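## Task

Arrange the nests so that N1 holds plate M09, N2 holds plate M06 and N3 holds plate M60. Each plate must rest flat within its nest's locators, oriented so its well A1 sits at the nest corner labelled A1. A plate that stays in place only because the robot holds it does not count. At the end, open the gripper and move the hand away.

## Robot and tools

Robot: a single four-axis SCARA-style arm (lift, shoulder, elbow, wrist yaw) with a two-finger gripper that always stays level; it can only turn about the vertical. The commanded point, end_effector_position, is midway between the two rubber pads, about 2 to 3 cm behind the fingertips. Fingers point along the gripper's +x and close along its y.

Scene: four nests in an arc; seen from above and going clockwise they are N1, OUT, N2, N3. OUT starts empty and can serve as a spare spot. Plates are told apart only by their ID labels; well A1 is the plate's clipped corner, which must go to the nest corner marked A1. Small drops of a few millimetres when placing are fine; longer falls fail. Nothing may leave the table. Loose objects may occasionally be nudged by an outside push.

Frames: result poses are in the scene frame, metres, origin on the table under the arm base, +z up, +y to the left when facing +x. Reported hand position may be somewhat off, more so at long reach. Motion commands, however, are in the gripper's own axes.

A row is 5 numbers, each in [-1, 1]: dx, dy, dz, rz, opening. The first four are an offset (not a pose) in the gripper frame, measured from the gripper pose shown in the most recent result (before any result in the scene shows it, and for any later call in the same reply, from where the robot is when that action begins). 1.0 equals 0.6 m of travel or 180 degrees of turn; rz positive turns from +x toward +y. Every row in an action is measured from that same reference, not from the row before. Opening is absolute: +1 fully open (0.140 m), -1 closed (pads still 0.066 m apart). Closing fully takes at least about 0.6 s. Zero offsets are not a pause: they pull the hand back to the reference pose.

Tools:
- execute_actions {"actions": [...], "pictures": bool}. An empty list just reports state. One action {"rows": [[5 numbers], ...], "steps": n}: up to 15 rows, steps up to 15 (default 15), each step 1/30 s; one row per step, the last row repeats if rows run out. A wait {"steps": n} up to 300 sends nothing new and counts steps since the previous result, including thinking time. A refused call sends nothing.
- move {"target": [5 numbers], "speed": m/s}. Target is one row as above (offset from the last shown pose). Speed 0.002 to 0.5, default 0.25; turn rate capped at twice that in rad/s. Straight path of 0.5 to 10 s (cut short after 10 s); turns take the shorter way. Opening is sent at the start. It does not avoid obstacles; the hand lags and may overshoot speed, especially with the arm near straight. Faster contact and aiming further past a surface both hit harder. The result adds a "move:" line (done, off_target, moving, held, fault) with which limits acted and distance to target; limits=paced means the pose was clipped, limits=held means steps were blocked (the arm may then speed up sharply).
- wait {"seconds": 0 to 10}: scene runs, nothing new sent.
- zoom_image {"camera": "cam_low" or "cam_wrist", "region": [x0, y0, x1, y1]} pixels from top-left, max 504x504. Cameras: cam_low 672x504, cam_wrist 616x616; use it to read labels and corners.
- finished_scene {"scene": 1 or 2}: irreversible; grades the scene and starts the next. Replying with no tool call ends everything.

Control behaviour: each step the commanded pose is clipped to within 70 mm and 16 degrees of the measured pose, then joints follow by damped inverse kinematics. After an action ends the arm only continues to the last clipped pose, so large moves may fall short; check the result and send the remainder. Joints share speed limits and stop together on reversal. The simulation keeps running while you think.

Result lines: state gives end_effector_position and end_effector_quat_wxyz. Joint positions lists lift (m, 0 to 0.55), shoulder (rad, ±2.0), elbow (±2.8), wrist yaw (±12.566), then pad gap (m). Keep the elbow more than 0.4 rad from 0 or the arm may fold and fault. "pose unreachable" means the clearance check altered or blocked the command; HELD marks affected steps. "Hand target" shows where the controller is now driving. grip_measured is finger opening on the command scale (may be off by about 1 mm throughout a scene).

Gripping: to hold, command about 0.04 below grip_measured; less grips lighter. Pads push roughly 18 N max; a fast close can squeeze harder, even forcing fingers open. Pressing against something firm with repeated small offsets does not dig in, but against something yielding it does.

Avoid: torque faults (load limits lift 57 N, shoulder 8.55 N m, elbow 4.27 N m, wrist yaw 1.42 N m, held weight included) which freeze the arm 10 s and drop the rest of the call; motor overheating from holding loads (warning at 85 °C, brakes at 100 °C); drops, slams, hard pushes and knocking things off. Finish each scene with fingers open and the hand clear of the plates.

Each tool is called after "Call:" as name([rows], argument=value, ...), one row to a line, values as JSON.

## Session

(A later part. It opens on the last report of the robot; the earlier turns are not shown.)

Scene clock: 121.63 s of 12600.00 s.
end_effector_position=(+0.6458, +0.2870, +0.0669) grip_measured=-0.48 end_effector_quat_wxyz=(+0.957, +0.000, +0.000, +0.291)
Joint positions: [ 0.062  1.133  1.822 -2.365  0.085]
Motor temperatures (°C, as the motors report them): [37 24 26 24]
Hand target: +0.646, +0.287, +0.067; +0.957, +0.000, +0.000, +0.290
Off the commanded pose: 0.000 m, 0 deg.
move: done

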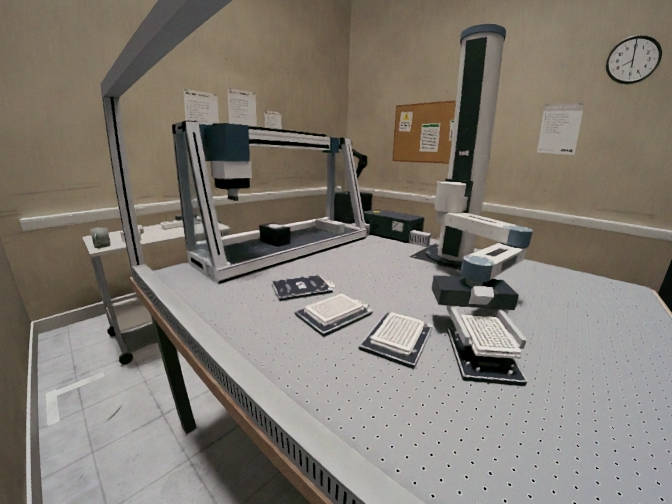

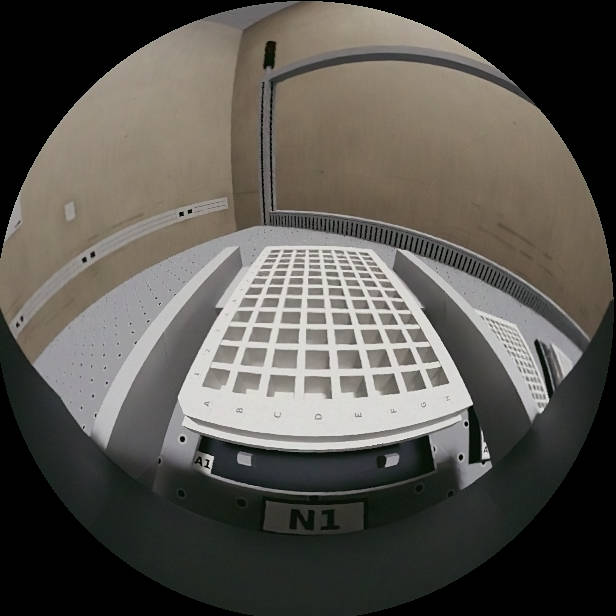

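Call:
move(target=[0.001, 0.002, -0.052, -0.003, -0.52], speed=0.07)

Call:
move(target=[0, 0, 0, 0, 0.3], speed=0.05)

Call:
move(target=[0, 0, 0.06, 0, 0.3], speed=0.3)

Scene clock: 128.33 s of 12600.00 s.
end_effector_position=(+0.6463, +0.2869, +0.0357) grip_measured=-0.48 end_effector_quat_wxyz=(+0.959, +0.000, +0.000, +0.283)
Joint positions: [ 0.031  1.137  1.823 -2.386  0.085]
Motor temperatures (°C, as the motors report them): [37 24 26 24]
Hand target: +0.646, +0.288, +0.036; +0.958, +0.000, +0.000, +0.286
Off the commanded pose: 0.002 m, 0 deg.
After step 90, 2.97 s passed at rest.
move: done

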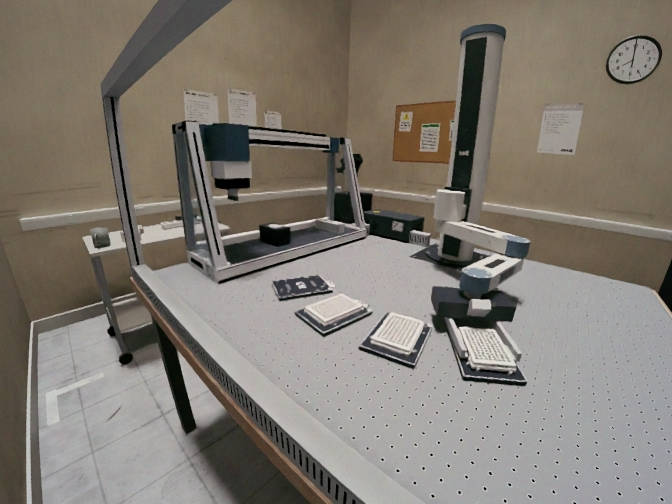

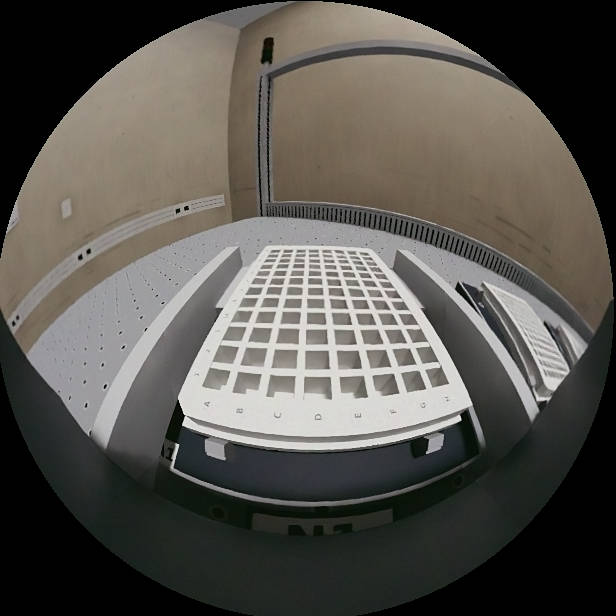

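Scene clock: 128.83 s of 12600.00 s.
end_effector_position=(+0.6464, +0.2867, +0.0357) grip_measured=+0.30 end_effector_quat_wxyz=(+0.959, +0.000, +0.000, +0.283)
Joint positions: [ 0.031  1.137  1.823 -2.386  0.114]
Motor temperatures (°C, as the motors report them): [37 24 26 24]
Hand target: +0.646, +0.287, +0.036; +0.959, +0.000, +0.000, +0.283
Off the commanded pose: 0.000 m, 0 deg.
move: done

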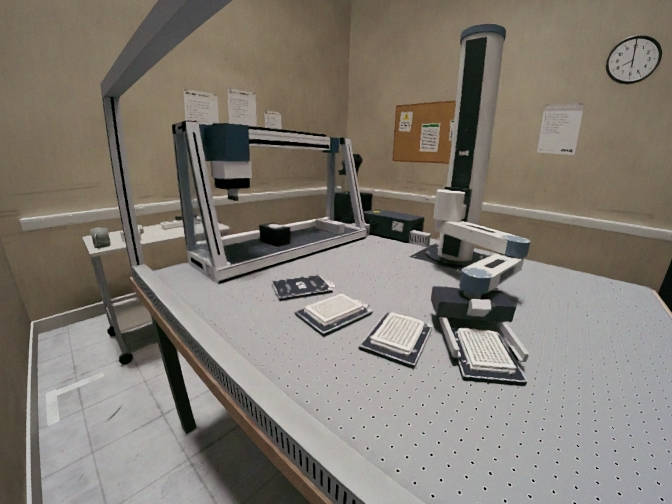

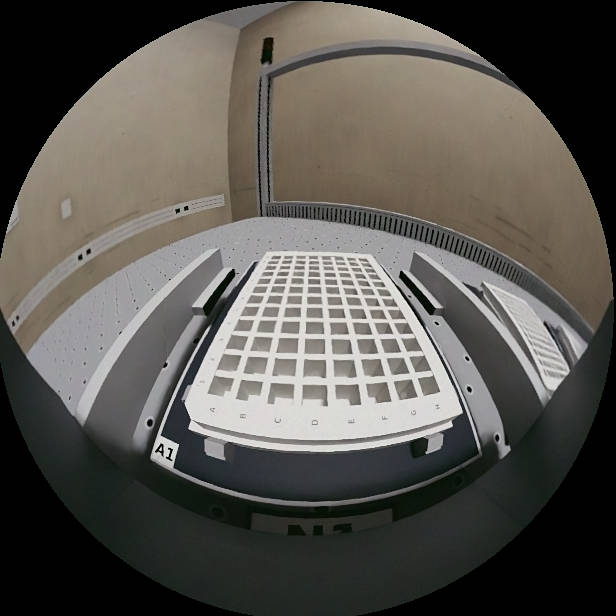

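Scene clock: 129.53 s of 12600.00 s.
end_effector_position=(+0.6464, +0.2867, +0.0717) grip_measured=+0.30 end_effector_quat_wxyz=(+0.959, +0.000, +0.000, +0.283)
Joint positions: [ 0.067  1.137  1.823 -2.386  0.114]
Motor temperatures (°C, as the motors report them): [37 24 26 24]
Hand target: +0.646, +0.287, +0.072; +0.959, +0.000, +0.000, +0.283
Off the commanded pose: 0.000 m, 0 deg.
move: done

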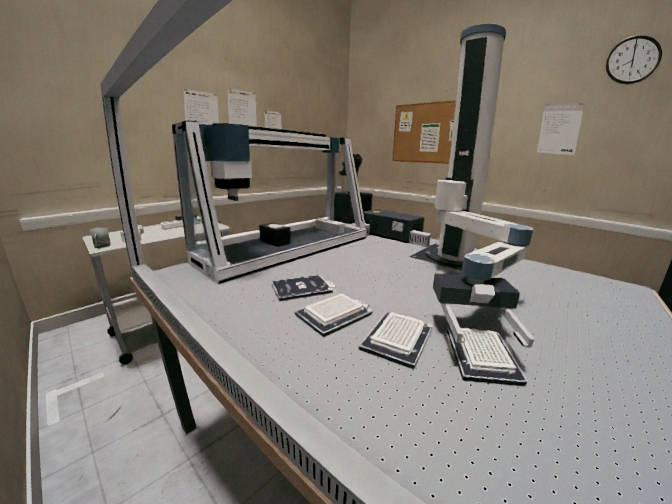

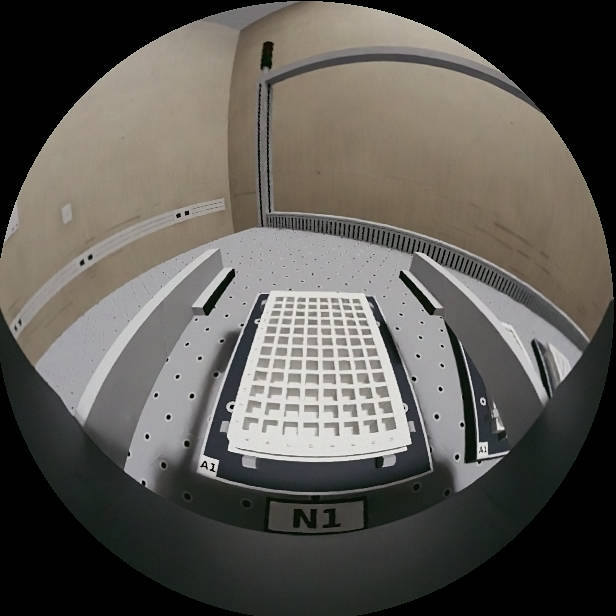

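Call:
move(target=[-0.0637, -0.305, 0, -0.1074, 0.3], speed=0.4)

Call:
move(target=[0, 0, -0.068, 0, 0.3], speed=0.12)

Call:
move(target=[0, 0, 0, 0, -0.52], speed=0.05)

Scene clock: 139.27 s of 12600.00 s.
end_effector_position=(+0.7135, +0.1120, +0.0717) grip_measured=+0.30 end_effector_quat_wxyz=(+0.993, +0.000, +0.000, +0.118)
Joint positions: [ 0.067  0.799  1.813 -2.376  0.114]
Motor temperatures (°C, as the motors report them): [37 24 26 24]
Hand target: +0.714, +0.112, +0.072; +0.993, +0.000, +0.000, +0.118
Off the commanded pose: 0.000 m, 0 deg.
After step 90, 5.83 s passed at rest.
move: done

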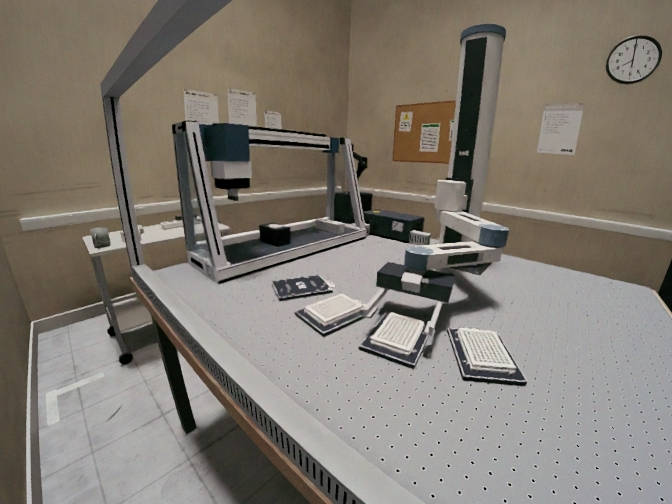

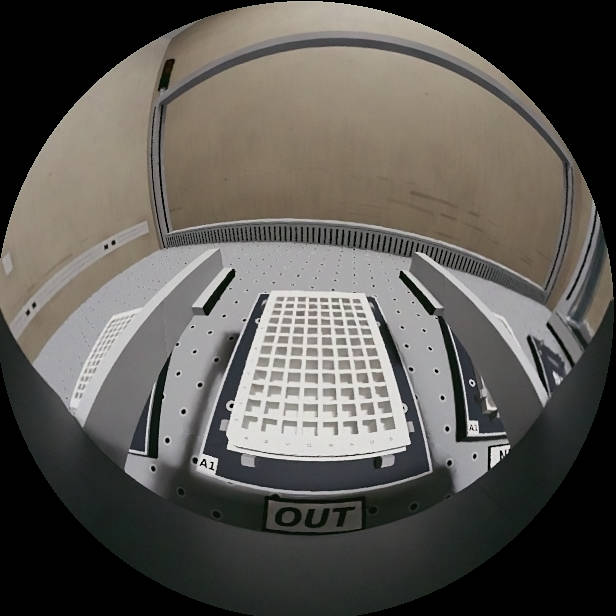

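Scene clock: 140.00 s of 12600.00 s.
end_effector_position=(+0.7135, +0.1120, +0.0309) grip_measured=+0.30 end_effector_quat_wxyz=(+0.993, +0.000, +0.000, +0.118)
Joint positions: [ 0.026  0.799  1.813 -2.376  0.114]
Motor temperatures (°C, as the motors report them): [37 24 26 24]
Hand target: +0.714, +0.112, +0.031; +0.993, +0.000, +0.000, +0.118
Off the commanded pose: 0.000 m, 0 deg.
move: done

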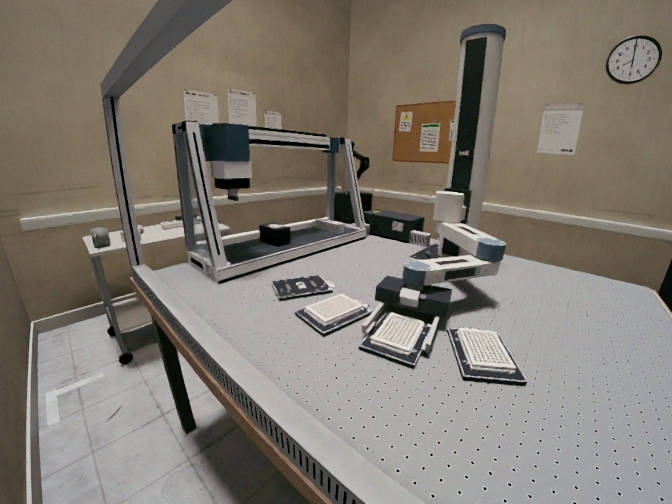

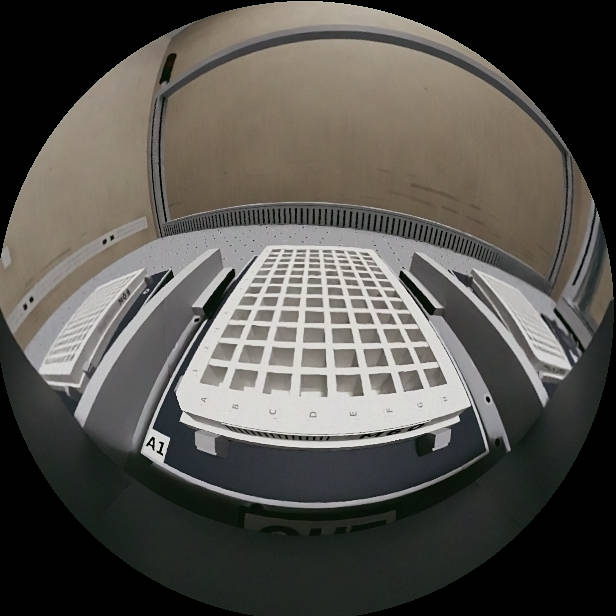

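Scene clock: 140.50 s of 12600.00 s.
end_effector_position=(+0.7135, +0.1120, +0.0309) grip_measured=-0.48 end_effector_quat_wxyz=(+0.993, +0.000, +0.000, +0.118)
Joint positions: [ 0.026  0.799  1.813 -2.376  0.085]
Motor temperatures (°C, as the motors report them): [37 24 26 24]
Hand target: +0.714, +0.112, +0.031; +0.993, +0.000, +0.000, +0.118
Off the commanded pose: 0.000 m, 0 deg.
move: done

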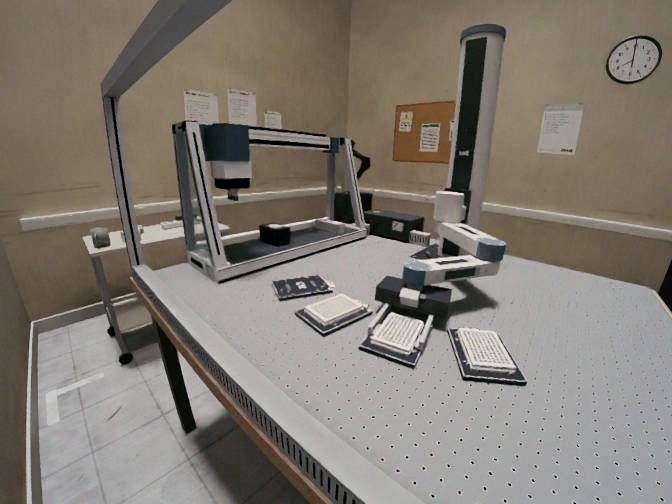

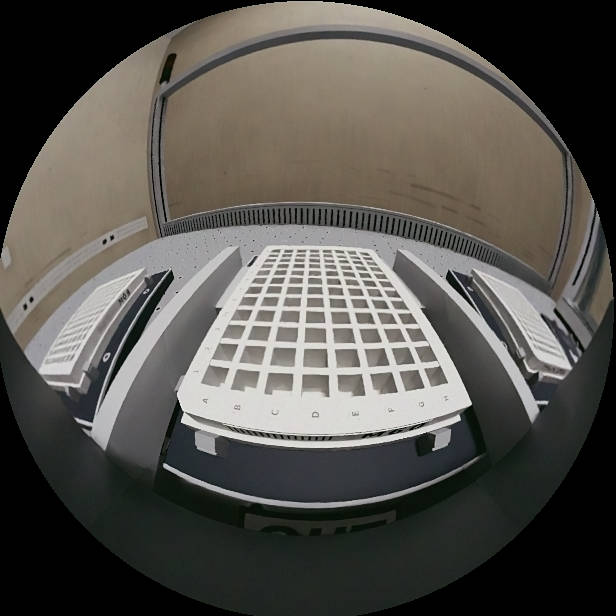

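Call:
move(target=[0, 0, 0.06, 0, -0.52], speed=0.2)

Call:
move(target=[-0.1772, -0.5762, 0, -0.2073, -0.52], speed=0.4)

Scene clock: 147.33 s of 12600.00 s.
end_effector_position=(+0.7135, +0.1120, +0.0669) grip_measured=-0.48 end_effector_quat_wxyz=(+0.993, +0.000, +0.000, +0.118)
Joint positions: [ 0.062  0.799  1.813 -2.376  0.085]
Motor temperatures (°C, as the motors report them): [37 24 26 24]
Hand target: +0.714, +0.112, +0.067; +0.993, +0.000, +0.000, +0.118
Off the commanded pose: 0.000 m, 0 deg.
After step 90, 3.13 s passed at rest.
move: done

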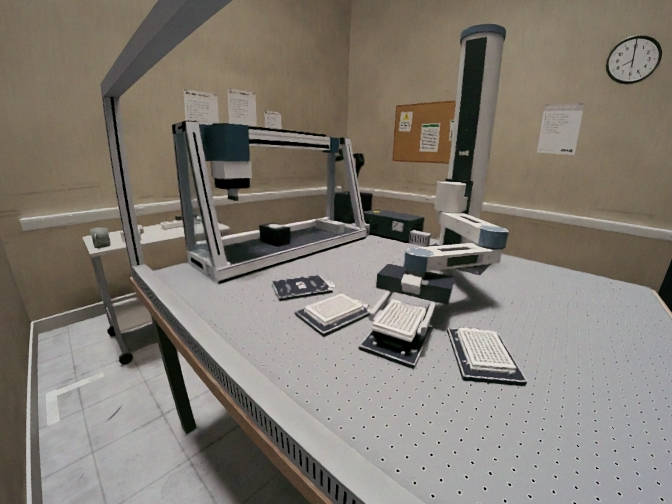

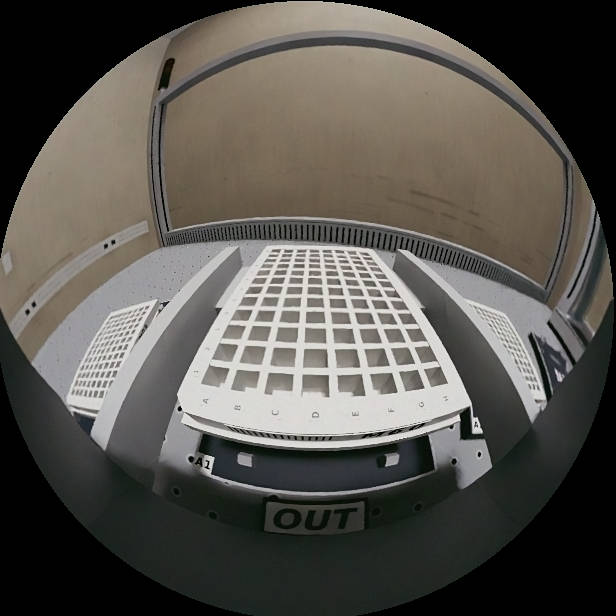

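Scene clock: 148.73 s of 12600.00 s.
end_effector_position=(+0.6907, -0.2491, +0.0669) grip_measured=-0.48 end_effector_quat_wxyz=(+0.978, +0.000, +0.000, -0.206)
Joint positions: [ 0.062  0.077  1.963 -2.455  0.085]
Motor temperatures (°C, as the motors report them): [37 24 26 24]
Hand target: +0.691, -0.249, +0.067; +0.978, +0.000, +0.000, -0.206
Off the commanded pose: 0.000 m, 0 deg.
move: done

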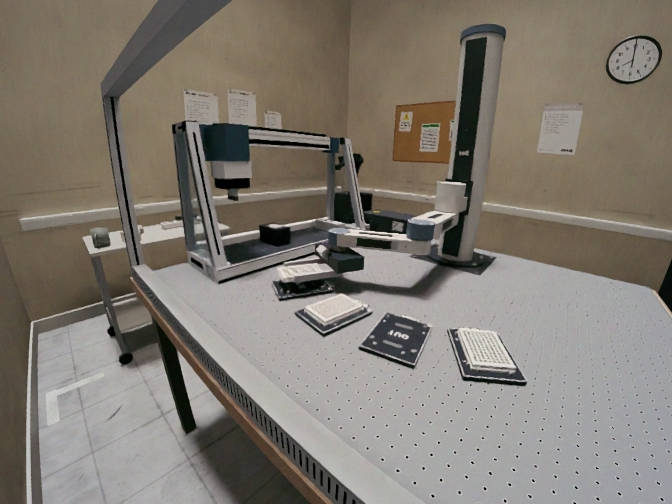

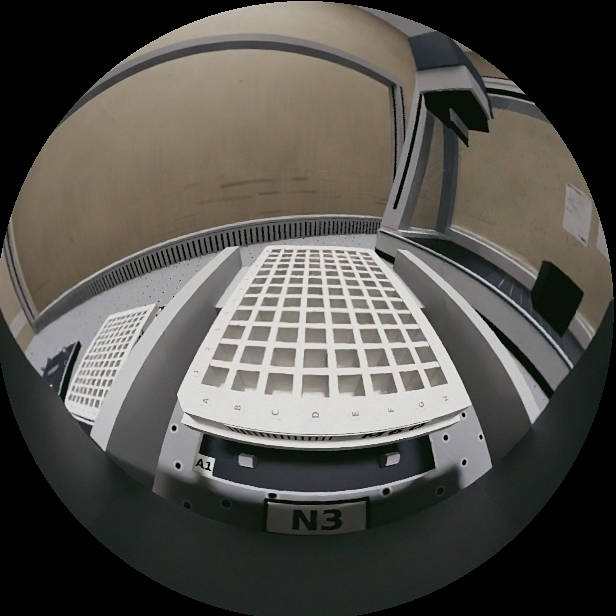

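Call:
move(target=[0, -0.001, -0.052, 0, -0.52], speed=0.07)

Call:
move(target=[0, 0, 0, 0, 0.3], speed=0.05)

Call:
move(target=[0, 0, 0.06, 0, 0.3], speed=0.3)

Call:
move(target=[0.0, 0.32, 0, 0.105, 0.3], speed=0.4)

Scene clock: 158.23 s of 12600.00 s.
end_effector_position=(+0.6908, -0.2490, +0.0357) grip_measured=-0.48 end_effector_quat_wxyz=(+0.979, +0.000, +0.000, -0.205)
Joint positions: [ 0.031  0.076  1.963 -2.452  0.085]
Motor temperatures (°C, as the motors report them): [37 24 26 24]
Hand target: +0.690, -0.250, +0.036; +0.978, +0.000, +0.000, -0.206
Off the commanded pose: 0.001 m, 0 deg.
After step 90, 5.77 s passed at rest.
move: done

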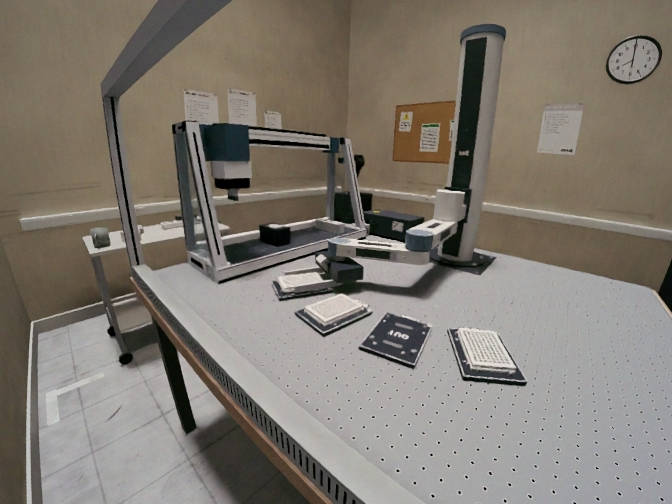

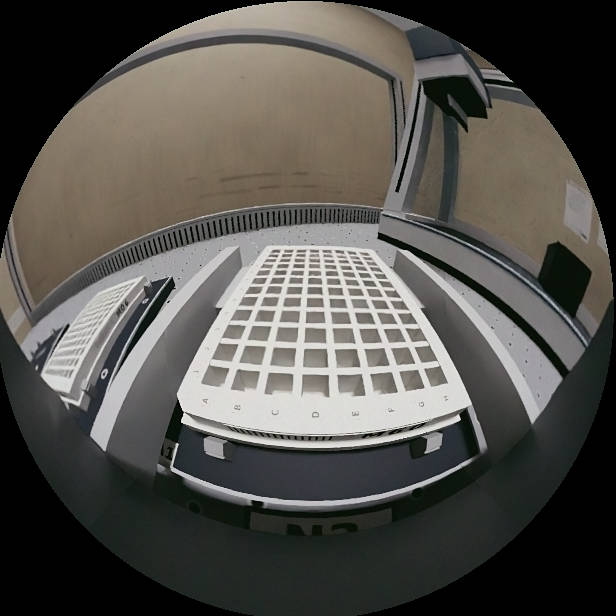

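Scene clock: 158.73 s of 12600.00 s.
end_effector_position=(+0.6909, -0.2489, +0.0357) grip_measured=+0.30 end_effector_quat_wxyz=(+0.979, +0.000, +0.000, -0.205)
Joint positions: [ 0.031  0.076  1.964 -2.452  0.114]
Motor temperatures (°C, as the motors report them): [37 24 26 24]
Hand target: +0.691, -0.249, +0.036; +0.979, +0.000, +0.000, -0.205
Off the commanded pose: 0.000 m, 0 deg.
move: done

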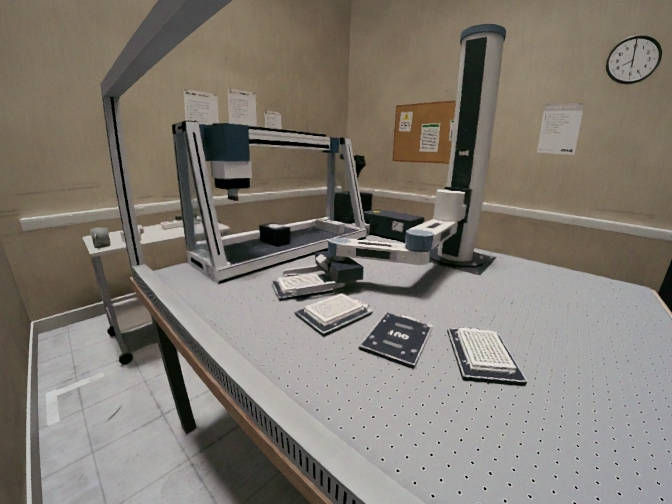

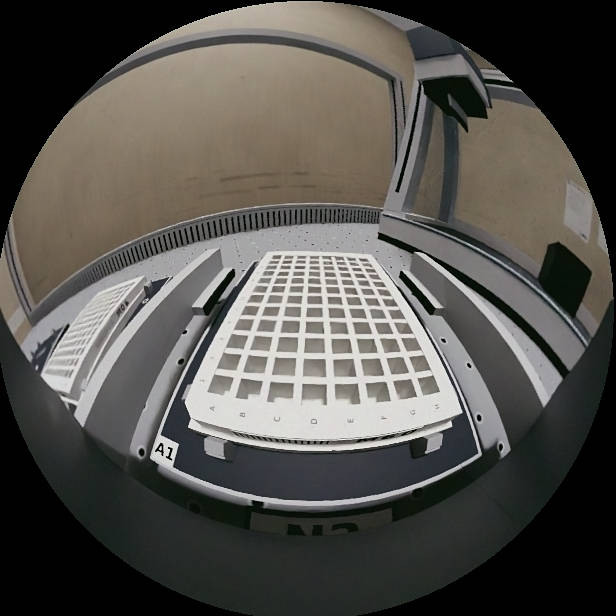

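Scene clock: 159.43 s of 12600.00 s.
end_effector_position=(+0.6909, -0.2489, +0.0717) grip_measured=+0.30 end_effector_quat_wxyz=(+0.979, +0.000, +0.000, -0.205)
Joint positions: [ 0.067  0.076  1.964 -2.452  0.114]
Motor temperatures (°C, as the motors report them): [37 24 26 24]
Hand target: +0.691, -0.249, +0.072; +0.979, +0.000, +0.000, -0.205
Off the commanded pose: 0.000 m, 0 deg.
move: done

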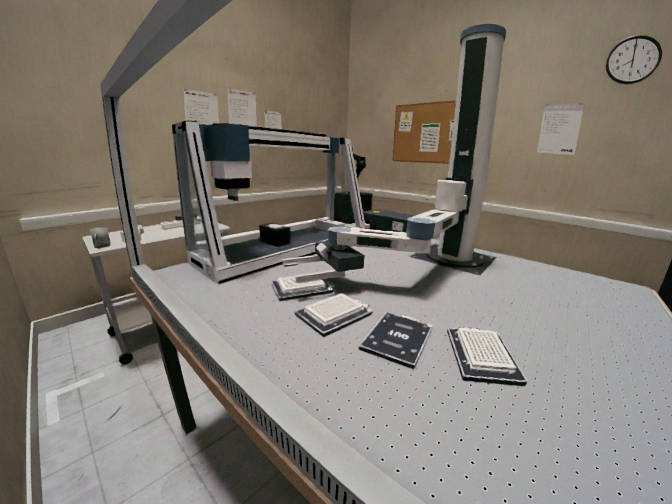

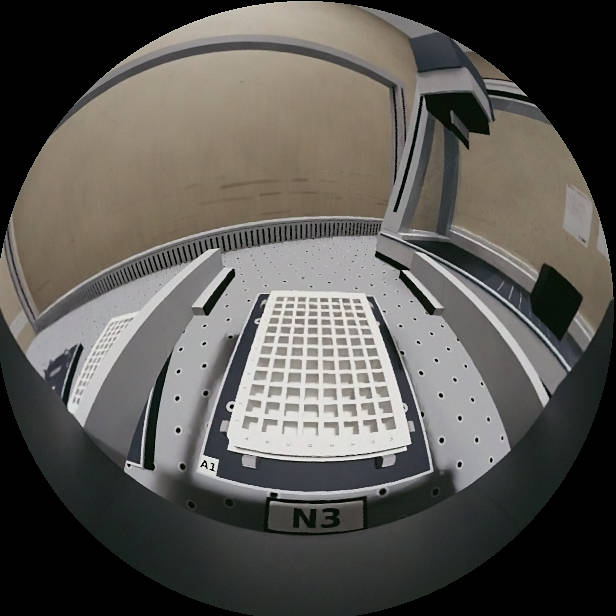

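Scene clock: 160.33 s of 12600.00 s.
end_effector_position=(+0.7680, -0.0727, +0.0717) grip_measured=+0.30 end_effector_quat_wxyz=(+0.999, +0.000, +0.000, -0.041)
Joint positions: [ 0.067  0.321  2.148 -2.55   0.114]
Motor temperatures (°C, as the motors report them): [37 24 26 24]
Hand target: +0.768, -0.073, +0.072; +0.999, +0.000, +0.000, -0.041
Off the commanded pose: 0.000 m, 0 deg.
move: done

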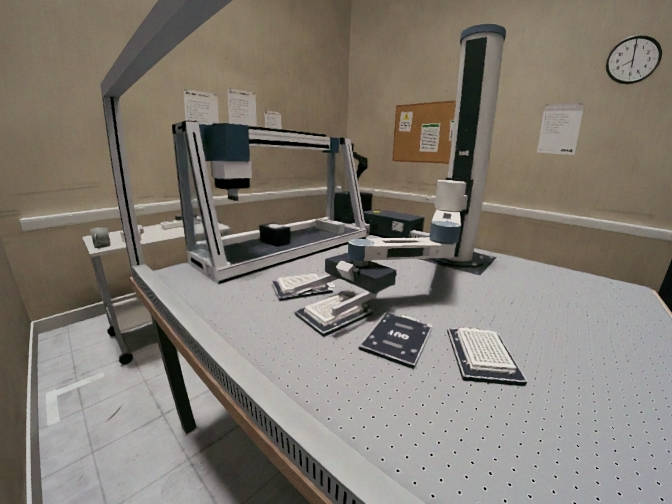

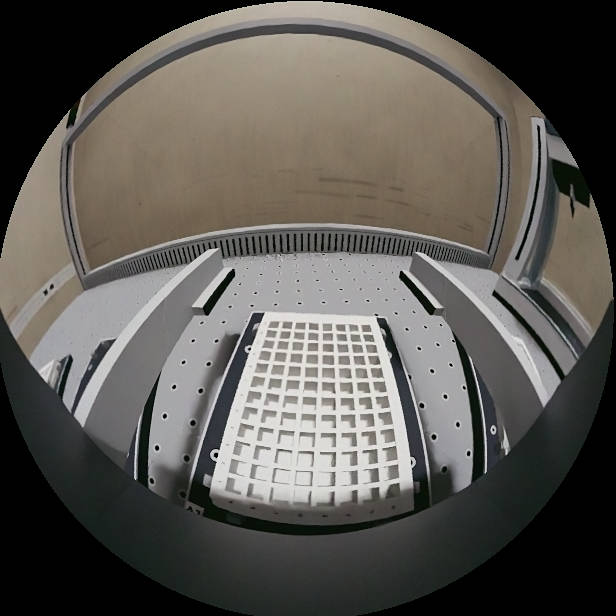

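Call:
move(target=[-0.2, 0, 0.08, 0, 1], speed=0.4)

Scene clock: 170.03 s of 12600.00 s.
end_effector_position=(+0.6483, -0.0629, +0.1198) grip_measured=+0.99 end_effector_quat_wxyz=(+0.999, +0.000, +0.000, -0.041)
Joint positions: [ 0.115  0.624  1.407 -2.113  0.14 ]
Motor temperatures (°C, as the motors report them): [37 24 26 24]
Hand target: +0.648, -0.063, +0.120; +0.999, +0.000, +0.000, -0.041
Off the commanded pose: 0.000 m, 0 deg.
After step 90, 5.87 s passed at rest.
move: done

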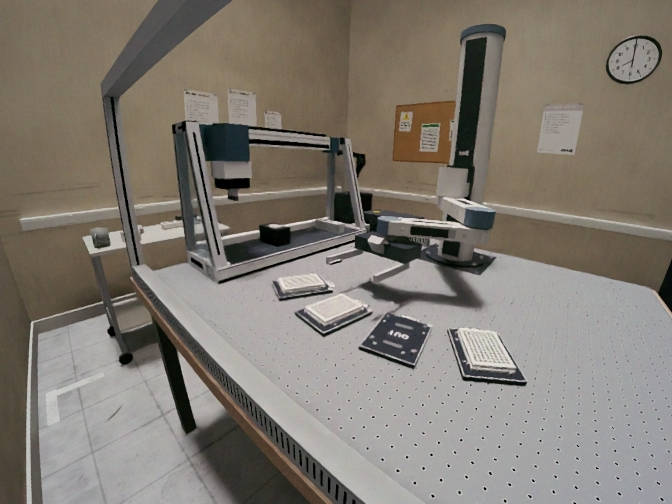

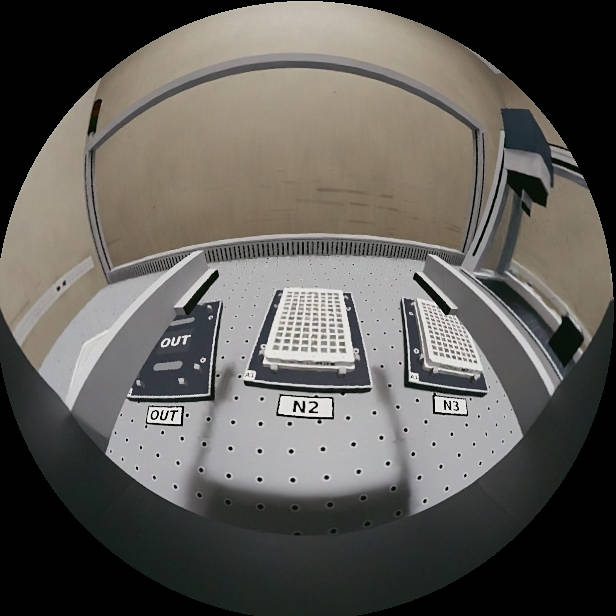

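Call:
finished_scene(scene=2)

The scene is finished: the task was done.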